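# Cap the marker and leave it on the desk

## Task

Push the cap fully home on the marker so it clicks into place, with the capped marker resting on the desk afterwards; release it and pull the robot away. The robot must remain upright and untilted, and the result counts only if it holds without the robot supporting it.

## Robot and tools

Robot: a LinearBot. An omnidirectional wheeled base carries a column about 1.75 m high. A carriage rides 1.0 m along it (lift_m) and holds two identical six-joint arms, left and right, each ending in a two-finger gripper. Arm bases sit roughly 0.57 m + lift_m above the floor, 0.27 m forward and 0.33 m to either side of centre; carriage parts extend about 0.15 m beneath them. Reach is about 0.78 m from the shoulder, but only about 0.38 m downward below the arm base. The hand measures roughly 0.16 m long and 0.1 m wide (0.14 m when open). Parked arm joints 1-6: 0, 0.05, 0.05, 1.45, 0, 0. Cameras: carriage_camera (fixed, facing ahead, tilted about 20 degrees down), left_wrist_camera and right_wrist_camera (looking out beyond the fingertips).

Frames: the base frame has its origin on the floor beneath the base centre, x ahead, y to the left, z upward. Results give left_hand and right_hand in this frame as the midpoint between the pads, with quat_wxyz; the hand's z axis runs along the fingers and they open along its y axis. The odometry frame is the base frame as it stood when the scene began. base_odometry is computed from wheel rotation, so slip shows up as travel; heading is positive leftward, from -3.142 to 3.142. Hand readings may be off, especially when the arm is far out.

execute_actions(actions, cameras): actions is a list holding one action or nothing (an empty list only reports state and images). An action may contain "base", "joints", or both; these start together and can finish at different moments. base takes exactly one relative offset from where the base was last measured: translate_m (metres, forward +, -2 to 2), strafe_m (metres, left +, -2 to 2), or rotate_rad (radians, counter-clockwise/left +, -6.3 to 6.3). joints is a single dictionary covering both arms and the lift, keyed by name, and every value is an absolute target, not an offset: lift_m 0 to 1 (metres); for each arm X in left/right: X_joint1_rad -2.617 to 3.054 (vertical swivel, 0 forward, + to the left); X_joint2_rad 0 to 3.141 (shoulder, 0 upper arm pointing back and level, 1.57 upright, 3.14 forward and level); X_joint3_rad 0 to 3.141 (elbow, 0 folded, 3.14 straight); X_joint4_rad -1.57 to 1.57 (wrist pitch, + lifts fingertips); X_joint5_rad -1.57 to 1.57 (wrist yaw, + swings the fingertips to the right, the opposite of joint 1); X_joint6_rad -2.094 to 2.094 (roll about the finger axis, + clockwise when viewed from the forearm); X_gripper_m 0 to 0.093 (pad gap in metres). Joints you omit may continue pushing toward their previous target. Unknown keys or out-of-range values cause the whole call to be rejected with no motion. A single action lasts at most 15 s. Arm joints 1-3 move up to 1.8 rad/s, 4-6 up to 2.7 rad/s. cameras: a list drawn from carriage_camera, left_wrist_camera, right_wrist_camera, all; omitted or null means all, [] means none.

wait(seconds 0 to 10): issues no command and returns the same report. zoom_image(camera, region [x0,y0,x1,y1] in pixels, top-left origin, at most 504x504) gives a closer look at that camera's latest full image (896x504). read_manual(section "licences") returns only licence text. finished_scene(scene: integer number of the current scene) ends that scene permanently and reports success; only call it once the cap is seated, the marker sits on the desk, and the hands are clear. Replying without any tool call ends everything.

Reading results: base_status and joint_status describe how each commanded motion ended. "done" for the base means the wheels turned the commanded amount, even with slip, and a 1-2 mm move can say done while falling short. "off_target": stopped away from the target and possibly still pushing. "contact_stop" or "time_out": the target is abandoned and the joint holds where it stopped. A gripper that is holding something usually reads off_target. "joint command not followed" (often with a cause line) means a self-collision check blocked that arm's targets; its joints read "not_followed" and the targets may be retried on later actions. To recover, first move just the blocked arm well away, then the other arm in a later action. on_its_own lists what this call did not command; "held at" is the held target, not the actual position. motor_effort is in percent of maximum (sign toward higher joint values, peak in brackets); it is biased and noisy. A lift effort that keeps dropping while the lift descends means a hand or its load is resting on something. A drive_wheels reading at rest higher than after free motion means the base is pressing against something. Joint torques are offset and noisy. "ARM HIT" reports a hard self-collision. MOTOR HOT warns from 75 °C; at 90 °C that arm halts for 10 s, and at 100 °C the arm goes limp and falls (OVER-TEMPERATURE FAULT; joints show limit_stop_at_motor_heat, so resend the targets). Outstretched arms heat up quickly, even with nothing held. Calibration for each camera (K, distortion, T_world_to_cam in the base frame) is provided and is slightly inaccurate.

Cautions: arms and grippers have no contact stop and will keep pressing, then spring toward their targets once freed. The base and lift stop on contact only after the impact, and the base may roll on about 0.3 m after an arm touches something. After a blocked drive, back up about 0.2 m along the same path (or turn back), again if needed. The column can strike a table edge that the base slips under; reversing into such an edge can tip the robot over. Tipping is permanent and unreported except in images; risk increases with a high carriage, extended arms, loads, pulling, or sudden stops. Never let the arms collide or press hard on each other. Grip force is about 45-60 N per pad. Avoid dropping, slamming or shoving objects. The robot holds its last command while you think.

Each tool is called after "Emit:" in YAML: its name, and indented under it one key for each argument.

## Session

Emit:
execute_actions:
  actions: []

Scene clock: 0.00 s.
Joint torques (N m, as the arm reports them, + toward a larger angle): no reading
base_odometry: x=+0.000 y=+0.000 heading=+0.000 (m, m, rad; odometry frame)
base_status: not commanded
joint_positions: lift_m=+0.297 left_joint1_rad=-0.016 left_joint2_rad=+0.061 left_joint3_rad=+0.067 left_joint4_rad=+1.437 left_joint5_rad=-0.039 left_joint6_rad=-0.037 left_gripper_m=+0.095 right_joint1_rad=+0.007 right_joint2_rad=+0.043 right_joint3_rad=+0.027 right_joint4_rad=+1.417 right_joint5_rad=-0.019 right_joint6_rad=-0.014 right_gripper_m=+0.094
joint_status: not commanded
motor_effort: lift_m=+32 drive_wheels=+1 (%)
left_hand: x=+0.2922 y=+0.3176 z=+1.2776 quat_wxyz=(+0.997, -0.020, +0.064, -0.025) (m; base frame)
right_hand: x=+0.3033 y=-0.3078 z=+1.2659 quat_wxyz=(+0.996, -0.010, +0.085, -0.003) (m; base frame)
pictures: carriage_camera, left_wrist_camera, right_wrist_camera
Images, in order (width x height): carriage_camera 896x504, left_wrist_camera 896x504, right_wrist_camera 896x504.

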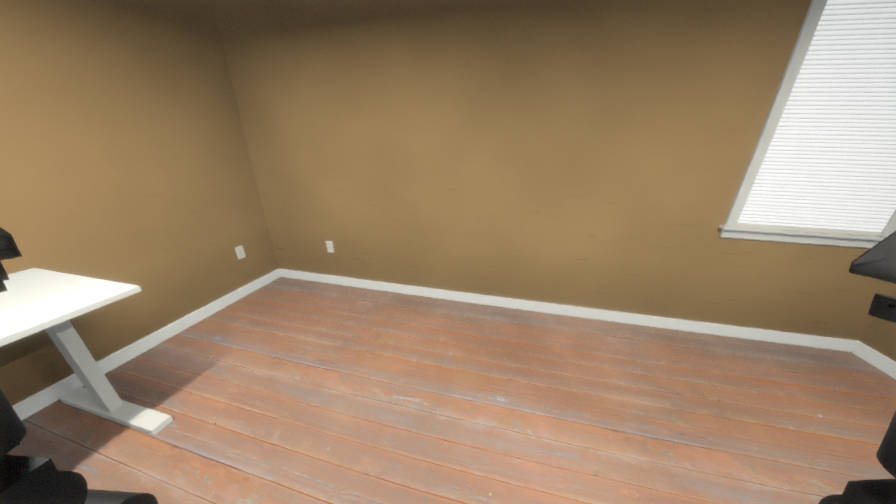

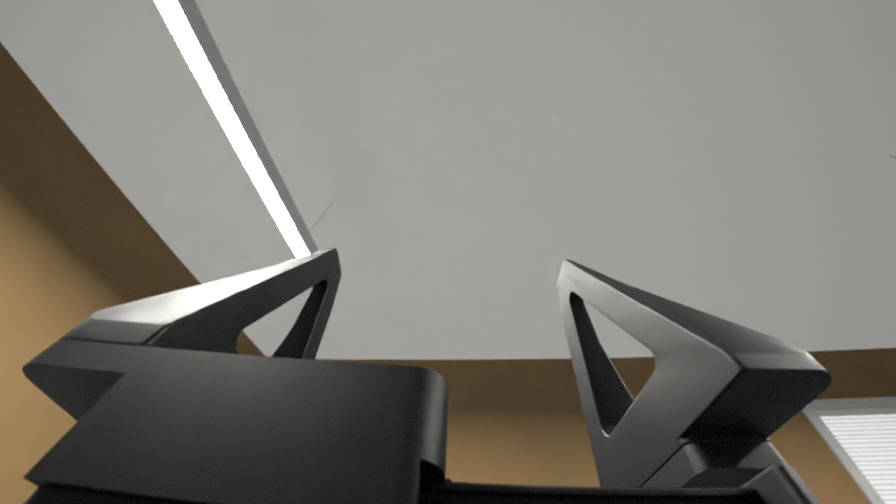

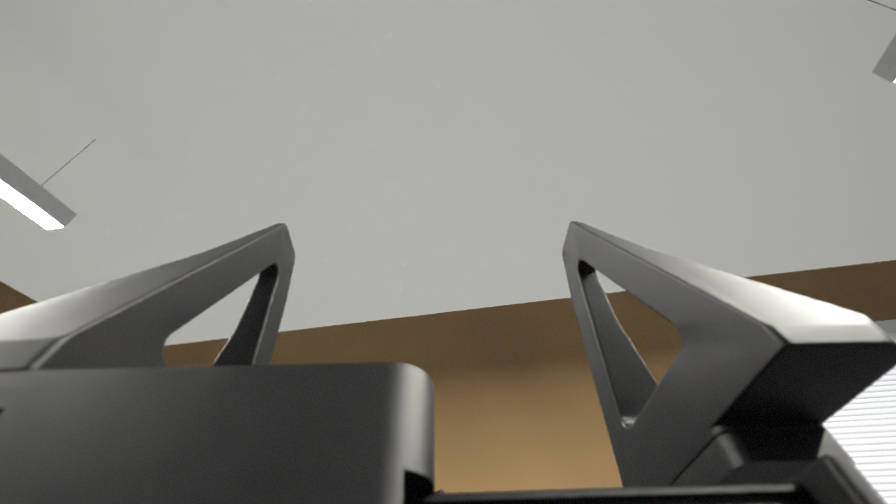

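Emit:
execute_actions:
  actions:
    - {"base":{"rotate_rad":1.3}}
  cameras: ["carriage_camera"]

Scene clock: 3.70 s.
Joint torques (N m, as the arm reports them, + toward a larger angle): left_arm=[-0.49  4.25  7.24 -0.21 -0.08 -0.01] | right_arm=[ 0.04  4.65  7.1  -0.01  0.02  0.1 ]
base_odometry: x=+0.000 y=+0.000 heading=+1.300 (m, m, rad; odometry frame)
base_status: done
joint_positions: lift_m=+0.297 left_joint1_rad=-0.016 left_joint2_rad=+0.061 left_joint3_rad=+0.067 left_joint4_rad=+1.437 left_joint5_rad=-0.039 left_joint6_rad=-0.037 left_gripper_m=+0.095 right_joint1_rad=+0.007 right_joint2_rad=+0.043 right_joint3_rad=+0.027 right_joint4_rad=+1.417 right_joint5_rad=-0.019 right_joint6_rad=-0.014 right_gripper_m=+0.094
joint_status: not commanded
motor_effort: lift_m=+31(31) drive_wheels=+3(10) (%)
left_hand: x=+0.2922 y=+0.3176 z=+1.2776 quat_wxyz=(+0.997, -0.020, +0.064, -0.025) (m; base frame)
right_hand: x=+0.3033 y=-0.3078 z=+1.2659 quat_wxyz=(+0.996, -0.010, +0.085, -0.003) (m; base frame)
pictures: carriage_camera
Images, in order (width x height): carriage_camera 896x504.

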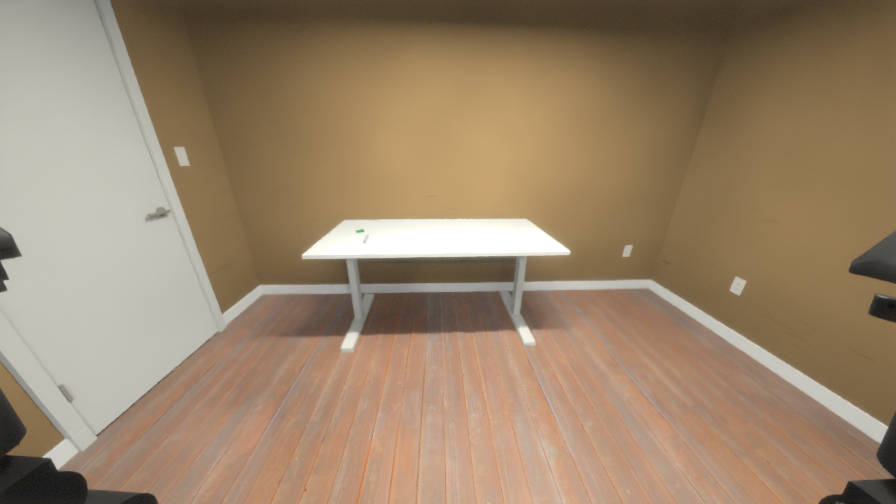

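Emit:
execute_actions:
  actions:
    - {"base":{"strafe_m":0.55},"joints":{"lift_m":0.4}}
  cameras: []

Emit:
execute_actions:
  actions:
    - {"base":{"translate_m":0.95}}
  cameras: ["carriage_camera"]

Emit:
zoom_image:
  camera: "carriage_camera"
  region: [370,270,530,390]

Scene clock: 8.60 s.
Joint torques (N m, as the arm reports them, + toward a larger angle): left_arm=[-0.57  4.31  7.23 -0.21 -0.07 -0.01] | right_arm=[0.09 4.65 7.15 0.01 0.03 0.1 ]
base_odometry: x=-0.530 y=+0.147 heading=+1.300 (m, m, rad; odometry frame)
base_status: done
joint_positions: lift_m=+0.400 left_joint1_rad=-0.016 left_joint2_rad=+0.061 left_joint3_rad=+0.067 left_joint4_rad=+1.437 left_joint5_rad=-0.039 left_joint6_rad=-0.037 left_gripper_m=+0.095 right_joint1_rad=+0.007 right_joint2_rad=+0.043 right_joint3_rad=+0.027 right_joint4_rad=+1.417 right_joint5_rad=-0.019 right_joint6_rad=-0.014 right_gripper_m=+0.094
joint_status: all done
motor_effort: lift_m=+33(39) drive_wheels=-4(14) (%)
left_hand: x=+0.2922 y=+0.3176 z=+1.3802 quat_wxyz=(+0.997, -0.020, +0.064, -0.025) (m; base frame)
right_hand: x=+0.3033 y=-0.3078 z=+1.3684 quat_wxyz=(+0.996, -0.010, +0.085, -0.003) (m; base frame)
pictures: none
No camera images: the call's "cameras" was empty. Leave "cameras" out to get every camera's image.

Scene clock: 12.87 s.
Joint torques (N m, as the arm reports them, + toward a larger angle): left_arm=[-0.5   4.31  7.24 -0.18 -0.06 -0.01] | right_arm=[ 0.04  4.69  7.19 -0.03  0.03  0.09]
base_odometry: x=-0.277 y=+1.062 heading=+1.301 (m, m, rad; odometry frame)
base_status: done
joint_positions: lift_m=+0.400 left_joint1_rad=-0.016 left_joint2_rad=+0.061 left_joint3_rad=+0.067 left_joint4_rad=+1.437 left_joint5_rad=-0.039 left_joint6_rad=-0.037 left_gripper_m=+0.095 right_joint1_rad=+0.007 right_joint2_rad=+0.043 right_joint3_rad=+0.027 right_joint4_rad=+1.417 right_joint5_rad=-0.019 right_joint6_rad=-0.014 right_gripper_m=+0.094
joint_status: not commanded
motor_effort: lift_m=+33(32) drive_wheels=-3(12) (%)
left_hand: x=+0.2921 y=+0.3176 z=+1.3802 quat_wxyz=(+0.997, -0.020, +0.064, -0.025) (m; base frame)
right_hand: x=+0.3033 y=-0.3078 z=+1.3684 quat_wxyz=(+0.996, -0.010, +0.085, -0.003) (m; base frame)
pictures: carriage_camera
camera_calibration (this result's frames):
carriage_camera: T_world_to_cam=[[0.0198054, -0.999667, 0.0165363, -0.0266153], [-0.358609, -0.0225418, -0.933216, 1.33943], [0.933278, 0.0125526, -0.358936, 0.313074], [0, 0, 0, 1]] pos_world=[0.188675, -0.000343101, 1.36279]
Images, in order (width x height): carriage_camera 896x504.

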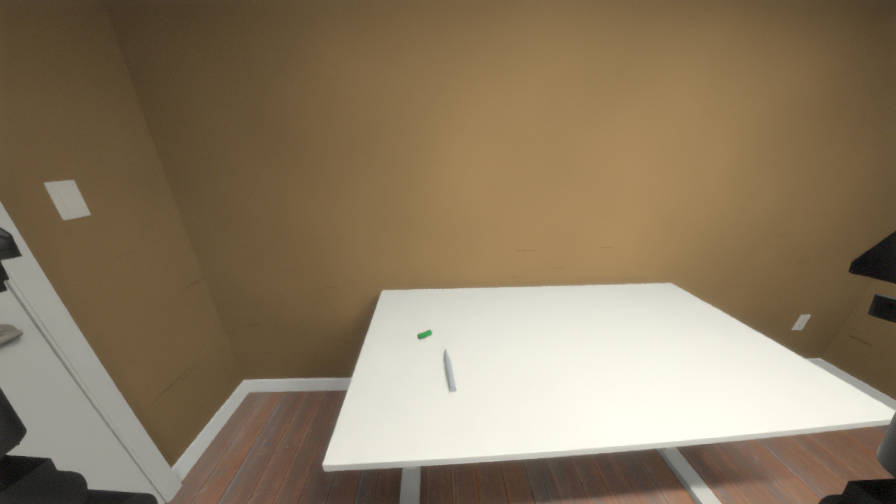

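Region (370, 270, 530, 390) of carriage_camera's 896x504 image, scaled by 3.150, with more detail than that image has; it fills the top 378 rows of this view, and the rest is white.

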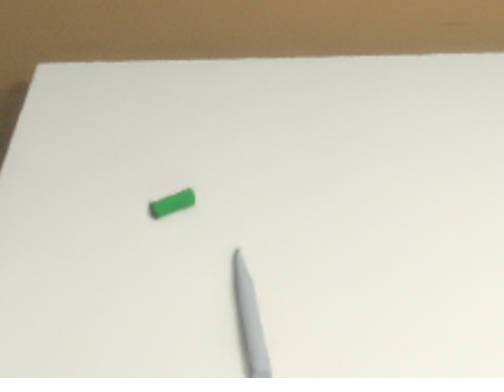

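Emit:
execute_actions:
  actions:
    - {"base":{"translate_m":0.22},"joints":{"lift_m":0.47,"left_joint1_rad":-0.91,"left_joint2_rad":2.465,"left_joint3_rad":1.456,"left_joint4_rad":-0.562,"left_joint5_rad":0,"left_joint6_rad":2.07,"left_gripper_m":0.07}}
  cameras: ["carriage_camera","left_wrist_camera"]

Scene clock: 26.20 s.
Joint torques (N m, as the arm reports them, + toward a larger angle): left_arm=[ -0.71 -13.47   6.09   0.31  -0.01   0.02] | right_arm=[ 0.04  4.66  7.24 -0.01  0.03  0.09]
base_odometry: x=-0.219 y=+1.274 heading=+1.301 (m, m, rad; odometry frame)
base_status: done
joint_positions: lift_m=+0.470 left_joint1_rad=-0.903 left_joint2_rad=+2.462 left_joint3_rad=+1.456 left_joint4_rad=-0.555 left_joint5_rad=-0.005 left_joint6_rad=+2.066 left_gripper_m=+0.070 right_joint1_rad=+0.007 right_joint2_rad=+0.043 right_joint3_rad=+0.027 right_joint4_rad=+1.417 right_joint5_rad=-0.019 right_joint6_rad=-0.014 right_gripper_m=+0.094
joint_status: all done
motor_effort: lift_m=+33(40) drive_wheels=-3(5) (%)
left_hand: x=+0.5140 y=-0.0097 z=+0.8740 quat_wxyz=(+0.003, +0.996, +0.086, +0.005) (m; base frame)
right_hand: x=+0.3034 y=-0.3078 z=+1.4384 quat_wxyz=(+0.996, -0.010, +0.085, -0.003) (m; base frame)
pictures: carriage_camera, left_wrist_camera
camera_calibration (this result's frames):
carriage_camera: T_world_to_cam=[[0.0198054, -0.999667, 0.0165363, -0.0277728], [-0.358609, -0.0225418, -0.933216, 1.40476], [0.933278, 0.0125526, -0.358936, 0.338199], [0, 0, 0, 1]] pos_world=[0.188675, -0.000343101, 1.43279]
left_wrist_camera: T_world_to_cam=[[-0.193955, 0.979998, -0.0445485, 0.152633], [0.818536, 0.186695, 0.543271, -0.882742], [0.540722, 0.0689054, -0.838375, 0.577814], [0, 0, 0, 1]] pos_world=[0.439724, -0.0245908, 0.970792]
Images, in order (width x height): carriage_camera 896x504, left_wrist_camera 896x504.

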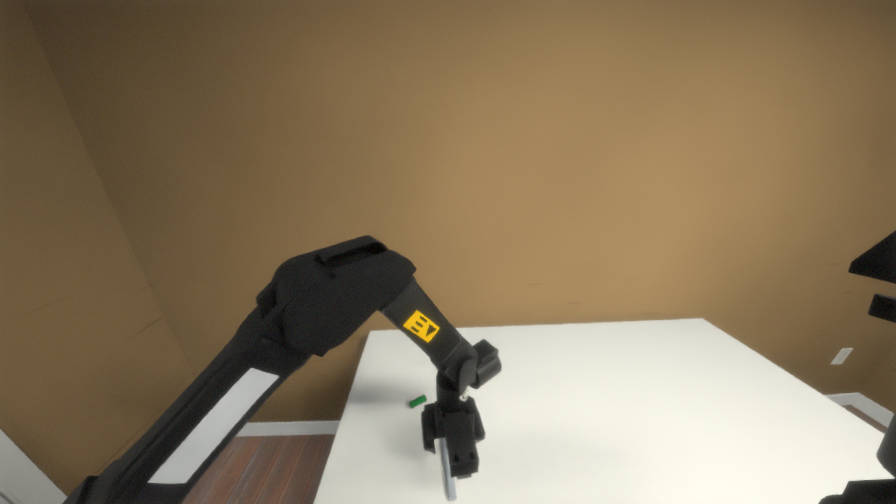

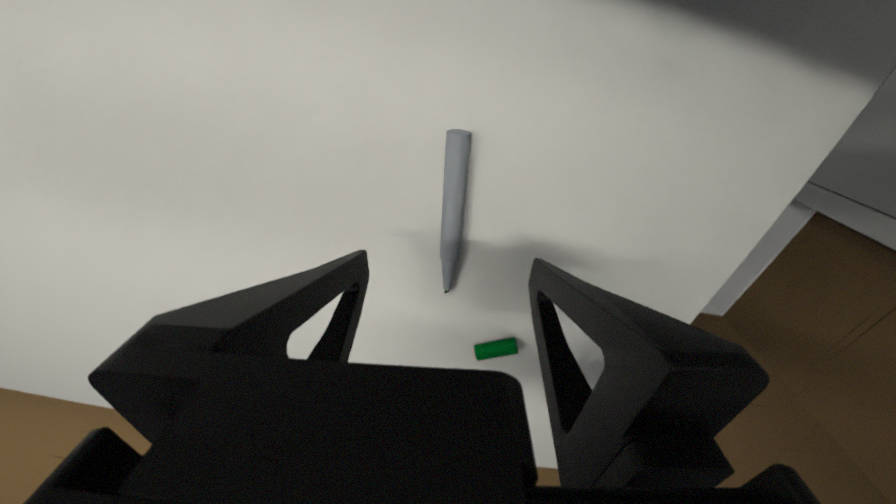

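Emit:
execute_actions:
  actions:
    - {"joints":{"lift_m":0.375}}
  cameras: ["carriage_camera","left_wrist_camera"]

Emit:
zoom_image:
  camera: "carriage_camera"
  region: [370,350,530,504]

Scene clock: 29.07 s.
Joint torques (N m, as the arm reports them, + toward a larger angle): left_arm=[ -0.91 -13.47   6.2    0.34  -0.02   0.02] | right_arm=[0.04 4.67 7.13 0.01 0.04 0.1 ]
base_odometry: x=-0.219 y=+1.274 heading=+1.301 (m, m, rad; odometry frame)
base_status: not commanded
joint_positions: lift_m=+0.375 left_joint1_rad=-0.903 left_joint2_rad=+2.463 left_joint3_rad=+1.456 left_joint4_rad=-0.559 left_joint5_rad=-0.001 left_joint6_rad=+2.066 left_gripper_m=+0.070 right_joint1_rad=+0.007 right_joint2_rad=+0.043 right_joint3_rad=+0.027 right_joint4_rad=+1.417 right_joint5_rad=-0.019 right_joint6_rad=-0.014 right_gripper_m=+0.094
joint_status: all done
motor_effort: lift_m=+30(30) drive_wheels=-3(3) (%)
left_hand: x=+0.5128 y=-0.0092 z=+0.7789 quat_wxyz=(+0.002, +0.996, +0.086, +0.002) (m; base frame)
right_hand: x=+0.3034 y=-0.3078 z=+1.3436 quat_wxyz=(+0.996, -0.010, +0.085, -0.003) (m; base frame)
pictures: carriage_camera, left_wrist_camera
camera_calibration (this result's frames):
carriage_camera: T_world_to_cam=[[0.0198054, -0.999667, 0.0165363, -0.026205], [-0.358609, -0.0225418, -0.933216, 1.31628], [0.933278, 0.0125526, -0.358936, 0.304169], [0, 0, 0, 1]] pos_world=[0.188675, -0.000343101, 1.33798]
left_wrist_camera: T_world_to_cam=[[-0.194179, 0.980057, -0.0422115, 0.145982], [0.821696, 0.186006, 0.538719, -0.828244], [0.535827, 0.069923, -0.841428, 0.503594], [0, 0, 0, 1]] pos_world=[0.439072, -0.0242252, 0.87609]
Images, in order (width x height): carriage_camera 896x504, left_wrist_camera 896x504.

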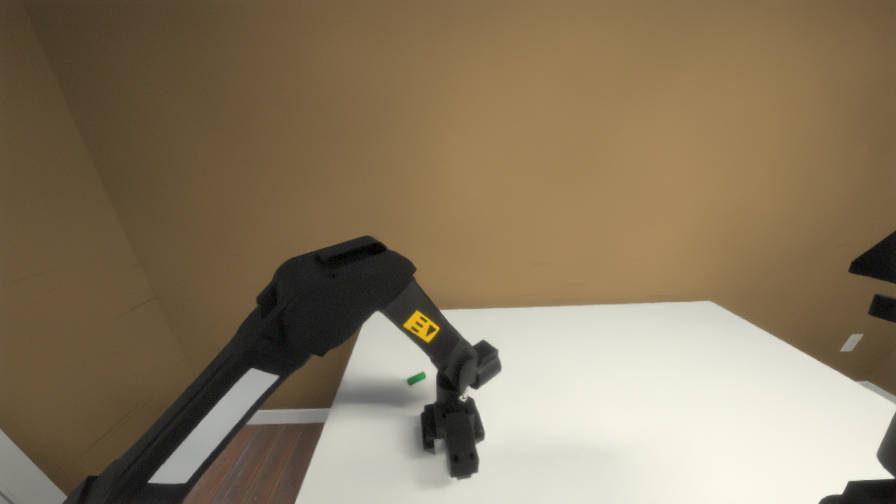

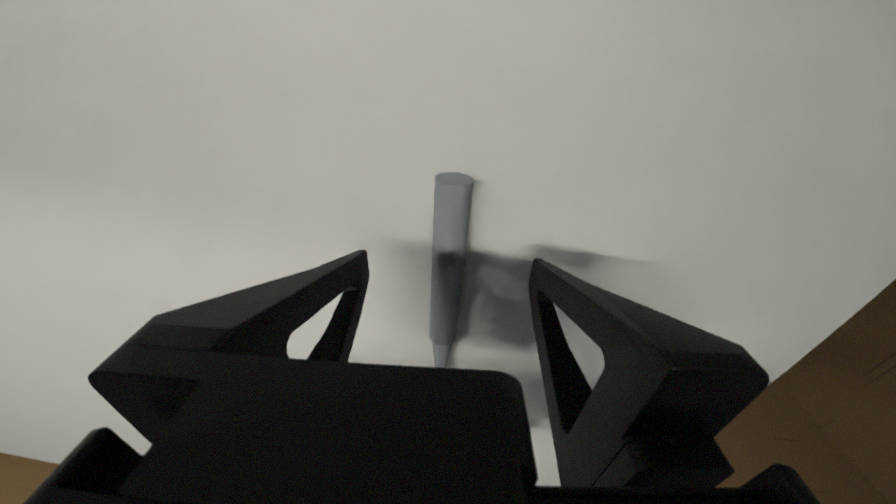

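Region (370, 350, 530, 504) of carriage_camera's 896x504 image, scaled by 3.150, with more detail than that image has; it fills the top 485 rows of this view, and the rest is white.

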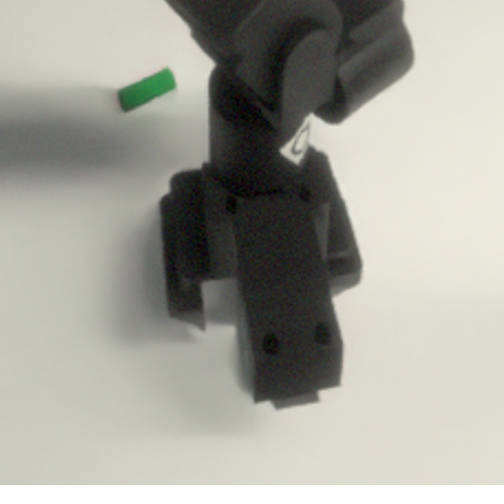

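Emit:
execute_actions:
  actions:
    - {"joints":{"lift_m":0.351}}
  cameras: ["left_wrist_camera"]

Emit:
execute_actions:
  actions:
    - {"joints":{"left_gripper_m":0}}
  cameras: ["left_wrist_camera"]

Scene clock: 31.53 s.
Joint torques (N m, as the arm reports them, + toward a larger angle): left_arm=[ -0.97 -13.76   6.19   0.37  -0.02   0.03] | right_arm=[-0.01  4.61  7.12 -0.01  0.02  0.1 ]
base_odometry: x=-0.219 y=+1.274 heading=+1.301 (m, m, rad; odometry frame)
base_status: not commanded
joint_positions: lift_m=+0.351 left_joint1_rad=-0.903 left_joint2_rad=+2.466 left_joint3_rad=+1.456 left_joint4_rad=-0.560 left_joint5_rad=+0.000 left_joint6_rad=+2.066 left_gripper_m=+0.070 right_joint1_rad=+0.007 right_joint2_rad=+0.043 right_joint3_rad=+0.027 right_joint4_rad=+1.417 right_joint5_rad=-0.019 right_joint6_rad=-0.014 right_gripper_m=+0.094
joint_status: all done
motor_effort: lift_m=+28(30) drive_wheels=-3(3) (%)
left_hand: x=+0.5120 y=-0.0083 z=+0.7538 quat_wxyz=(+0.000, +0.996, +0.086, +0.000) (m; base frame)
right_hand: x=+0.3034 y=-0.3078 z=+1.3196 quat_wxyz=(+0.996, -0.010, +0.085, -0.003) (m; base frame)
pictures: left_wrist_camera
camera_calibration (this result's frames):
left_wrist_camera: T_world_to_cam=[[-0.194304, 0.980193, -0.0383121, 0.141048], [0.823382, 0.1842, 0.536761, -0.813632], [0.533186, 0.0727495, -0.842864, 0.485245], [0, 0, 0, 1]] pos_world=[0.43861, -0.0236853, 0.851126]
Images, in order (width x height): left_wrist_camera 896x504.

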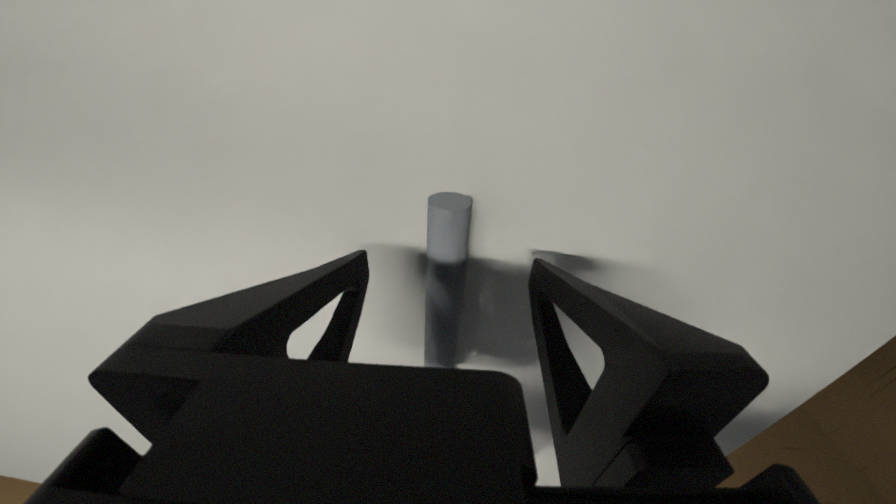

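Scene clock: 32.20 s.
Joint torques (N m, as the arm reports them, + toward a larger angle): left_arm=[ -0.72 -13.81   6.01   0.36  -0.03   0.01] | right_arm=[0.04 4.66 7.11 0.01 0.03 0.1 ]
base_odometry: x=-0.219 y=+1.274 heading=+1.301 (m, m, rad; odometry frame)
base_status: not commanded
joint_positions: lift_m=+0.351 left_joint1_rad=-0.903 left_joint2_rad=+2.466 left_joint3_rad=+1.456 left_joint4_rad=-0.560 left_joint5_rad=+0.000 left_joint6_rad=+2.066 left_gripper_m=+0.001 right_joint1_rad=+0.007 right_joint2_rad=+0.043 right_joint3_rad=+0.027 right_joint4_rad=+1.417 right_joint5_rad=-0.019 right_joint6_rad=-0.014 right_gripper_m=+0.094
joint_status: all done
motor_effort: lift_m=+29(29) drive_wheels=-3(3) (%)
left_hand: x=+0.5120 y=-0.0083 z=+0.7538 quat_wxyz=(+0.000, +0.996, +0.086, +0.000) (m; base frame)
right_hand: x=+0.3034 y=-0.3078 z=+1.3196 quat_wxyz=(+0.996, -0.010, +0.085, -0.003) (m; base frame)
pictures: left_wrist_camera
camera_calibration (this result's frames):
left_wrist_camera: T_world_to_cam=[[-0.194304, 0.980193, -0.0383121, 0.141048], [0.823382, 0.1842, 0.536761, -0.813632], [0.533186, 0.0727495, -0.842864, 0.485245], [0, 0, 0, 1]] pos_world=[0.43861, -0.0236853, 0.851126]
Images, in order (width x height): left_wrist_camera 896x504.

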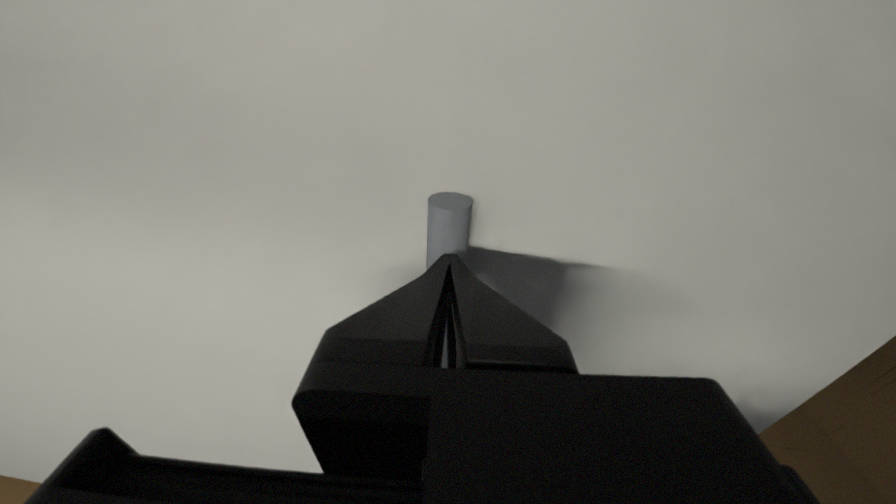

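Emit:
execute_actions:
  actions:
    - {"joints":{"left_gripper_m":0.045}}
  cameras: []

Emit:
execute_actions:
  actions:
    - {"joints":{"lift_m":0.331}}
  cameras: ["left_wrist_camera"]

Emit:
execute_actions:
  actions:
    - {"joints":{"left_gripper_m":0}}
  cameras: ["left_wrist_camera"]

Scene clock: 35.17 s.
Joint torques (N m, as the arm reports them, + toward a larger angle): left_arm=[ -0.86 -13.84   5.97   0.37  -0.02   0.03] | right_arm=[0.04 4.65 7.13 0.   0.03 0.1 ]
base_odometry: x=-0.219 y=+1.274 heading=+1.301 (m, m, rad; odometry frame)
base_status: not commanded
joint_positions: lift_m=+0.351 left_joint1_rad=-0.903 left_joint2_rad=+2.466 left_joint3_rad=+1.456 left_joint4_rad=-0.560 left_joint5_rad=+0.000 left_joint6_rad=+2.066 left_gripper_m=+0.045 right_joint1_rad=+0.007 right_joint2_rad=+0.043 right_joint3_rad=+0.027 right_joint4_rad=+1.417 right_joint5_rad=-0.019 right_joint6_rad=-0.014 right_gripper_m=+0.094
joint_status: all done
motor_effort: lift_m=+29(29) drive_wheels=-3(3) (%)
left_hand: x=+0.5120 y=-0.0083 z=+0.7538 quat_wxyz=(+0.000, +0.996, +0.086, +0.000) (m; base frame)
right_hand: x=+0.3034 y=-0.3078 z=+1.3196 quat_wxyz=(+0.996, -0.010, +0.085, -0.003) (m; base frame)
pictures: none
No camera images: the call's "cameras" was empty. Leave "cameras" out to get every camera's image.

Scene clock: 35.73 s.
Joint torques (N m, as the arm reports them, + toward a larger angle): left_arm=[ -0.73 -13.73   5.99   0.4   -0.04   0.03] | right_arm=[0.04 4.65 7.13 0.01 0.02 0.09]
base_odometry: x=-0.219 y=+1.274 heading=+1.301 (m, m, rad; odometry frame)
base_status: not commanded
joint_positions: lift_m=+0.331 left_joint1_rad=-0.903 left_joint2_rad=+2.466 left_joint3_rad=+1.456 left_joint4_rad=-0.561 left_joint5_rad=+0.000 left_joint6_rad=+2.067 left_gripper_m=+0.045 right_joint1_rad=+0.007 right_joint2_rad=+0.043 right_joint3_rad=+0.027 right_joint4_rad=+1.417 right_joint5_rad=-0.019 right_joint6_rad=-0.014 right_gripper_m=+0.094
joint_status: all done
motor_effort: lift_m=+30(30) drive_wheels=+3(3) (%)
left_hand: x=+0.5118 y=-0.0081 z=+0.7335 quat_wxyz=(+0.000, +0.996, +0.086, +0.000) (m; base frame)
right_hand: x=+0.3034 y=-0.3078 z=+1.2996 quat_wxyz=(+0.996, -0.010, +0.085, -0.003) (m; base frame)
pictures: left_wrist_camera
camera_calibration (this result's frames):
left_wrist_camera: T_world_to_cam=[[-0.193969, 0.980292, -0.0374673, 0.139252], [0.823993, 0.18353, 0.536052, -0.802375], [0.532364, 0.0731044, -0.843353, 0.469022], [0, 0, 0, 1]] pos_world=[0.438472, -0.0235353, 0.830884]
Images, in order (width x height): left_wrist_camera 896x504.

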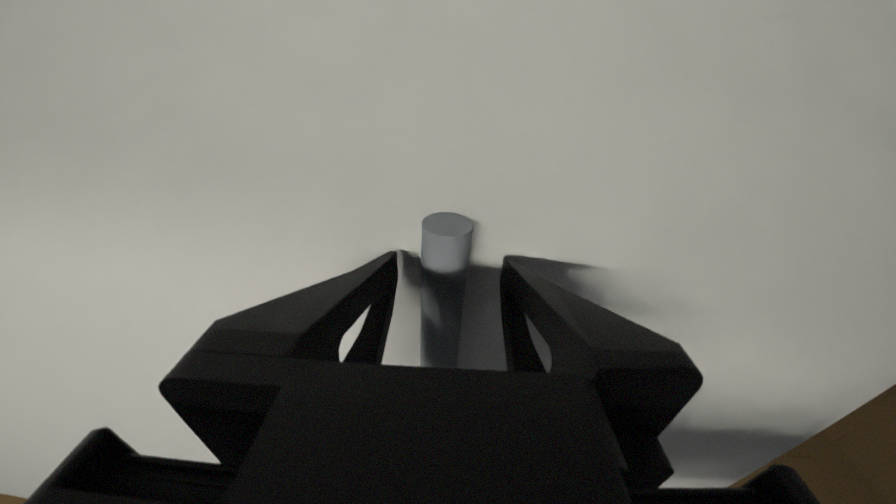

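Scene clock: 36.30 s.
Joint torques (N m, as the arm reports them, + toward a larger angle): left_arm=[ -0.88 -13.92   6.11   0.37  -0.03   0.02] | right_arm=[0.01 4.67 7.11 0.   0.03 0.09]
base_odometry: x=-0.219 y=+1.274 heading=+1.301 (m, m, rad; odometry frame)
base_status: not commanded
joint_positions: lift_m=+0.331 left_joint1_rad=-0.903 left_joint2_rad=+2.466 left_joint3_rad=+1.456 left_joint4_rad=-0.561 left_joint5_rad=+0.000 left_joint6_rad=+2.067 left_gripper_m=+0.018 right_joint1_rad=+0.007 right_joint2_rad=+0.043 right_joint3_rad=+0.027 right_joint4_rad=+1.417 right_joint5_rad=-0.019 right_joint6_rad=-0.014 right_gripper_m=+0.094
joint_status: left_gripper_m off_target (ended at +0.018, target +0.000)
motor_effort: lift_m=+29(29) drive_wheels=+2(3) (%)
left_hand: x=+0.5118 y=-0.0081 z=+0.7335 quat_wxyz=(+0.000, +0.996, +0.086, +0.000) (m; base frame)
right_hand: x=+0.3034 y=-0.3078 z=+1.2996 quat_wxyz=(+0.996, -0.010, +0.085, -0.003) (m; base frame)
pictures: left_wrist_camera
camera_calibration (this result's frames):
left_wrist_camera: T_world_to_cam=[[-0.193969, 0.980292, -0.0374673, 0.139252], [0.823993, 0.18353, 0.536052, -0.802375], [0.532364, 0.0731044, -0.843353, 0.469022], [0, 0, 0, 1]] pos_world=[0.438472, -0.0235353, 0.830884]
Images, in order (width x height): left_wrist_camera 896x504.

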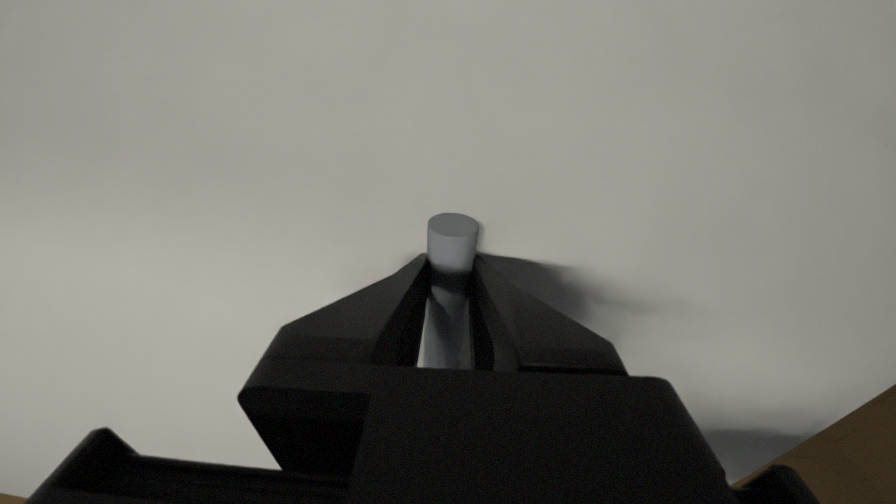

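Emit:
execute_actions:
  actions:
    - {"joints":{"lift_m":0.43}}
  cameras: []

Emit:
execute_actions:
  actions:
    - {"base":{"strafe_m":0.3},"joints":{"left_joint1_rad":-0.2,"left_joint2_rad":1.2,"left_joint3_rad":0.9,"left_joint4_rad":0.3,"left_joint5_rad":-0.2,"left_joint6_rad":-1.57,"right_joint1_rad":0.21,"right_joint2_rad":2.695,"right_joint3_rad":1.985,"right_joint4_rad":-0.86,"right_joint5_rad":0,"right_joint6_rad":1.2,"right_gripper_m":0.07}}

Scene clock: 41.23 s.
Joint torques (N m, as the arm reports them, + toward a larger angle): left_arm=[ -0.86 -13.41   5.94   0.39  -0.04   0.04] | right_arm=[ 0.01  4.63  7.16 -0.02  0.03  0.09]
base_odometry: x=-0.219 y=+1.274 heading=+1.301 (m, m, rad; odometry frame)
base_status: not commanded
joint_positions: lift_m=+0.430 left_joint1_rad=-0.903 left_joint2_rad=+2.462 left_joint3_rad=+1.456 left_joint4_rad=-0.561 left_joint5_rad=+0.000 left_joint6_rad=+2.067 left_gripper_m=+0.018 right_joint1_rad=+0.007 right_joint2_rad=+0.043 right_joint3_rad=+0.027 right_joint4_rad=+1.417 right_joint5_rad=-0.019 right_joint6_rad=-0.014 right_gripper_m=+0.094
joint_status: all done
motor_effort: lift_m=+33(39) drive_wheels=+2(3) (%)
left_hand: x=+0.5124 y=-0.0091 z=+0.8340 quat_wxyz=(+0.002, +0.996, +0.086, +0.001) (m; base frame)
right_hand: x=+0.3034 y=-0.3078 z=+1.3984 quat_wxyz=(+0.996, -0.010, +0.085, -0.003) (m; base frame)
pictures: none
No camera images: the call's "cameras" was empty. Leave "cameras" out to get every camera's image.

Scene clock: 43.77 s.
Joint torques (N m, as the arm reports them, + toward a larger angle): left_arm=[-0.19 -5.23  8.39  2.36 -0.08  0.02] | right_arm=[  0.24 -16.37   7.99   0.42   0.14   0.14]
base_odometry: x=-0.508 y=+1.354 heading=+1.301 (m, m, rad; odometry frame)
base_status: done
joint_positions: lift_m=+0.430 left_joint1_rad=-0.204 left_joint2_rad=+1.201 left_joint3_rad=+0.915 left_joint4_rad=+0.311 left_joint5_rad=-0.200 left_joint6_rad=-1.565 left_gripper_m=+0.018 right_joint1_rad=+0.208 right_joint2_rad=+2.692 right_joint3_rad=+1.973 right_joint4_rad=-0.853 right_joint5_rad=-0.005 right_joint6_rad=+1.195 right_gripper_m=+0.070
joint_status: all done
motor_effort: lift_m=+33(33) drive_wheels=-2(10) (%)
left_hand: x=+0.6769 y=+0.2598 z=+1.3291 quat_wxyz=(+0.505, -0.493, +0.495, -0.507) (m; base frame)
right_hand: x=+0.7305 y=-0.2113 z=+0.8413 quat_wxyz=(-0.002, +0.474, +0.881, +0.001) (m; base frame)
pictures: carriage_camera, left_wrist_camera, right_wrist_camera
camera_calibration (this result's frames):
carriage_camera: T_world_to_cam=[[0.0198054, -0.999667, 0.0165363, -0.0271106], [-0.358609, -0.0225418, -0.933216, 1.36739], [0.933278, 0.0125526, -0.358936, 0.323826], [0, 0, 0, 1]] pos_world=[0.188675, -0.000343101, 1.39275]
left_wrist_camera: T_world_to_cam=[[0.0143229, 0.0223375, 0.999648, -1.33961], [-0.540709, -0.840791, 0.0265351, 0.560132], [0.841088, -0.540898, 0.0000355011, -0.306555], [0, 0, 0, 1]] pos_world=[0.579895, 0.335063, 1.32428]
right_wrist_camera: T_world_to_cam=[[-0.835836, -0.54801, 0.0326022, 0.463234], [-0.416292, 0.671413, 0.613111, -0.0677378], [-0.35788, 0.498888, -0.789324, 1.15733], [0, 0, 0, 1]] pos_world=[0.773175, -0.278042, 0.939937]
Images, in order (width x height): carriage_camera 896x504, left_wrist_camera 896x504, right_wrist_camera 896x504.

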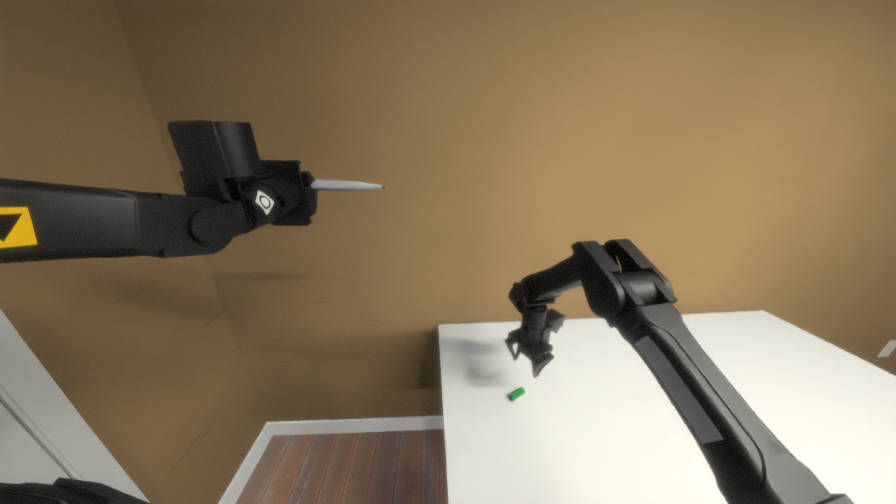

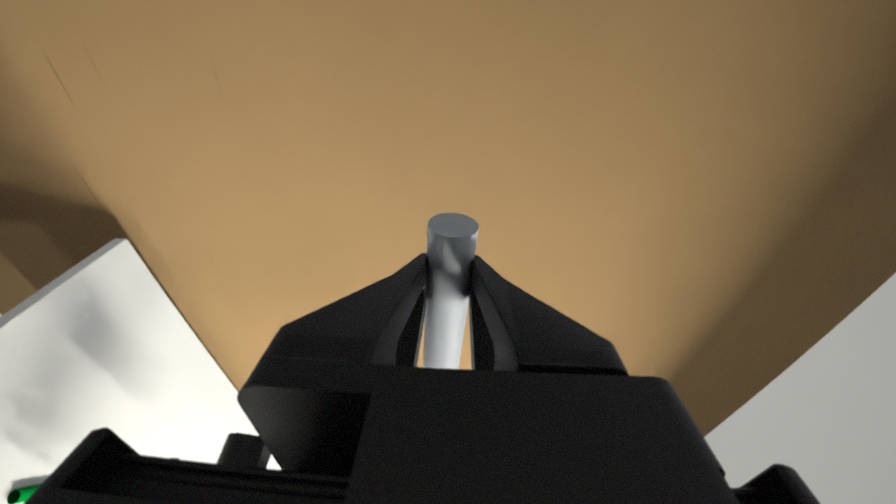

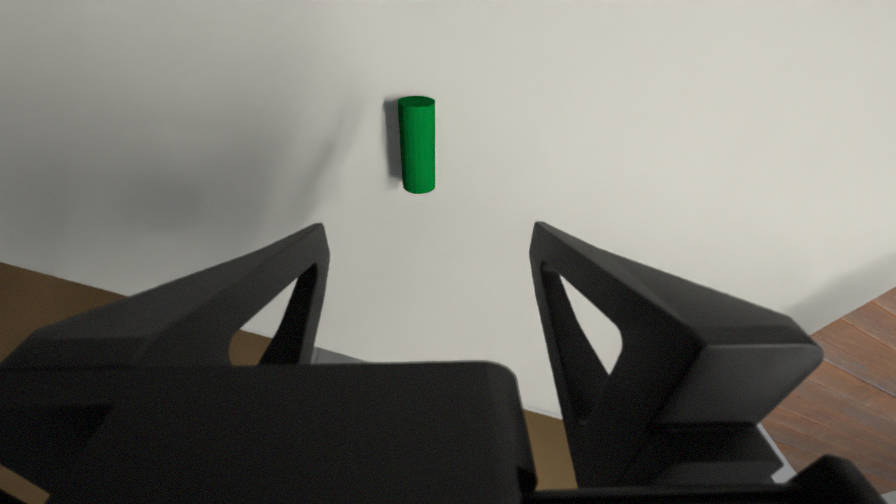

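Orientation is right.

Emit:
execute_actions:
  actions:
    - {"joints":{"lift_m":0.335}}
  cameras: ["right_wrist_camera"]

Scene clock: 45.63 s.
Joint torques (N m, as the arm reports them, + toward a larger angle): left_arm=[-0.21 -5.19  9.41  2.52 -0.07  0.01] | right_arm=[  0.17 -16.26   7.53   0.47   0.14   0.13]
base_odometry: x=-0.508 y=+1.354 heading=+1.301 (m, m, rad; odometry frame)
base_status: not commanded
joint_positions: lift_m=+0.335 left_joint1_rad=-0.204 left_joint2_rad=+1.201 left_joint3_rad=+0.906 left_joint4_rad=+0.296 left_joint5_rad=-0.200 left_joint6_rad=-1.565 left_gripper_m=+0.018 right_joint1_rad=+0.208 right_joint2_rad=+2.690 right_joint3_rad=+1.979 right_joint4_rad=-0.857 right_joint5_rad=-0.004 right_joint6_rad=+1.195 right_gripper_m=+0.070
joint_status: all done
motor_effort: lift_m=+30(30) drive_wheels=-2(2) (%)
left_hand: x=+0.6768 y=+0.2598 z=+1.2262 quat_wxyz=(+0.500, -0.497, +0.502, -0.500) (m; base frame)
right_hand: x=+0.7323 y=-0.2110 z=+0.7490 quat_wxyz=(+0.000, +0.474, +0.881, +0.003) (m; base frame)
pictures: right_wrist_camera
camera_calibration (this result's frames):
right_wrist_camera: T_world_to_cam=[[-0.835976, -0.548027, 0.0284796, 0.471067], [-0.419083, 0.671064, 0.61159, -0.0075336], [-0.354279, 0.499339, -0.790662, 1.08345], [0, 0, 0, 1]] pos_world=[0.774486, -0.277794, 0.847832]
Images, in order (width x height): right_wrist_camera 896x504.

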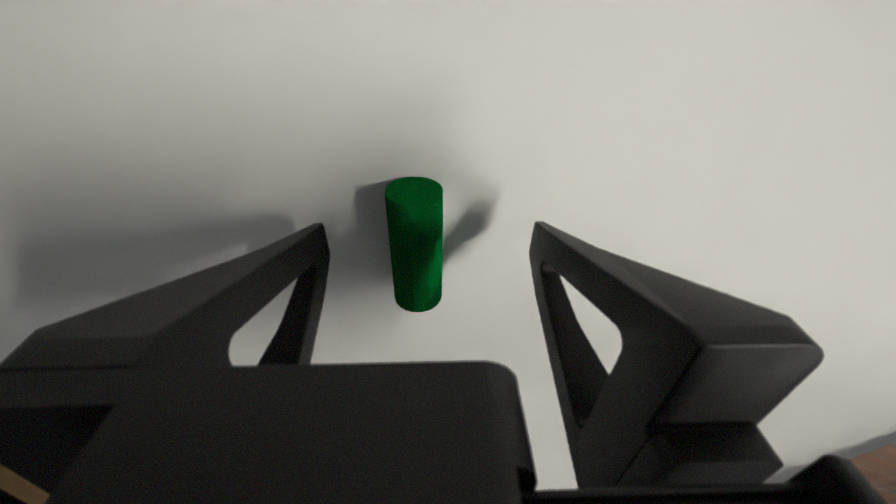

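Emit:
execute_actions:
  actions:
    - {"joints":{"lift_m":0.316,"right_joint1_rad":0.23,"right_gripper_m":0.05}}
  cameras: ["right_wrist_camera"]

Emit:
execute_actions:
  actions:
    - {"joints":{"right_gripper_m":0}}
  cameras: ["right_wrist_camera"]

Scene clock: 48.00 s.
Joint torques (N m, as the arm reports them, + toward a larger angle): left_arm=[-0.1  -5.21  9.54  2.55 -0.08  0.02] | right_arm=[  0.65 -15.95   7.39   0.51   0.11   0.15]
base_odometry: x=-0.508 y=+1.354 heading=+1.301 (m, m, rad; odometry frame)
base_status: not commanded
joint_positions: lift_m=+0.316 left_joint1_rad=-0.204 left_joint2_rad=+1.202 left_joint3_rad=+0.905 left_joint4_rad=+0.296 left_joint5_rad=-0.200 left_joint6_rad=-1.565 left_gripper_m=+0.018 right_joint1_rad=+0.223 right_joint2_rad=+2.687 right_joint3_rad=+1.981 right_joint4_rad=-0.858 right_joint5_rad=-0.002 right_joint6_rad=+1.196 right_gripper_m=+0.050
joint_status: all done
motor_effort: lift_m=+28(30) drive_wheels=-2(2) (%)
left_hand: x=+0.6769 y=+0.2597 z=+1.2068 quat_wxyz=(+0.500, -0.498, +0.503, -0.499) (m; base frame)
right_hand: x=+0.7320 y=-0.2037 z=+0.7321 quat_wxyz=(+0.002, +0.467, +0.884, +0.003) (m; base frame)
pictures: right_wrist_camera
camera_calibration (this result's frames):
right_wrist_camera: T_world_to_cam=[[-0.828071, -0.560053, 0.0252663, 0.469441], [-0.431511, 0.66549, 0.609033, 0.00760624], [-0.357905, 0.49342, -0.792742, 1.06925], [0, 0, 0, 1]] pos_world=[0.774703, -0.269739, 0.831146]
Images, in order (width x height): right_wrist_camera 896x504.

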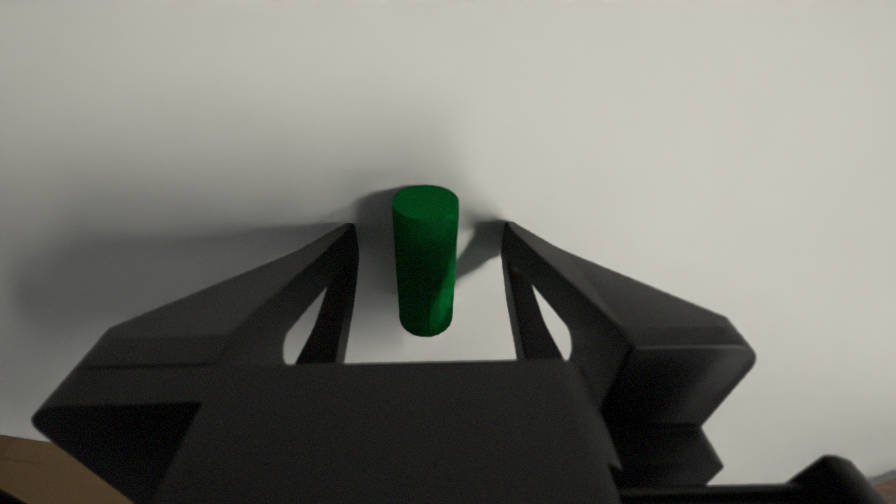

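Scene clock: 48.60 s.
Joint torques (N m, as the arm reports them, + toward a larger angle): left_arm=[-0.06 -5.37  9.43  2.52 -0.09  0.02] | right_arm=[  0.56 -16.05   7.39   0.5    0.12   0.13]
base_odometry: x=-0.508 y=+1.354 heading=+1.301 (m, m, rad; odometry frame)
base_status: not commanded
joint_positions: lift_m=+0.316 left_joint1_rad=-0.204 left_joint2_rad=+1.202 left_joint3_rad=+0.905 left_joint4_rad=+0.296 left_joint5_rad=-0.200 left_joint6_rad=-1.565 left_gripper_m=+0.018 right_joint1_rad=+0.223 right_joint2_rad=+2.687 right_joint3_rad=+1.981 right_joint4_rad=-0.858 right_joint5_rad=-0.002 right_joint6_rad=+1.196 right_gripper_m=+0.018
joint_status: right_gripper_m off_target (ended at +0.018, target +0.000)
motor_effort: lift_m=+28(28) drive_wheels=-2(2) (%)
left_hand: x=+0.6769 y=+0.2597 z=+1.2068 quat_wxyz=(+0.500, -0.498, +0.503, -0.499) (m; base frame)
right_hand: x=+0.7320 y=-0.2037 z=+0.7321 quat_wxyz=(+0.002, +0.467, +0.884, +0.003) (m; base frame)
pictures: right_wrist_camera
camera_calibration (this result's frames):
right_wrist_camera: T_world_to_cam=[[-0.828071, -0.560053, 0.0252663, 0.469441], [-0.431511, 0.66549, 0.609033, 0.00760624], [-0.357905, 0.49342, -0.792742, 1.06925], [0, 0, 0, 1]] pos_world=[0.774703, -0.269739, 0.831146]
Images, in order (width x height): right_wrist_camera 896x504.

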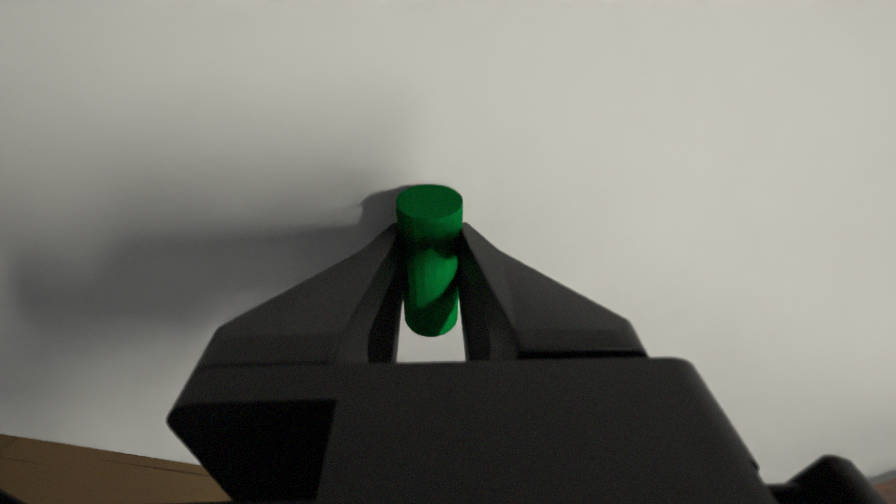

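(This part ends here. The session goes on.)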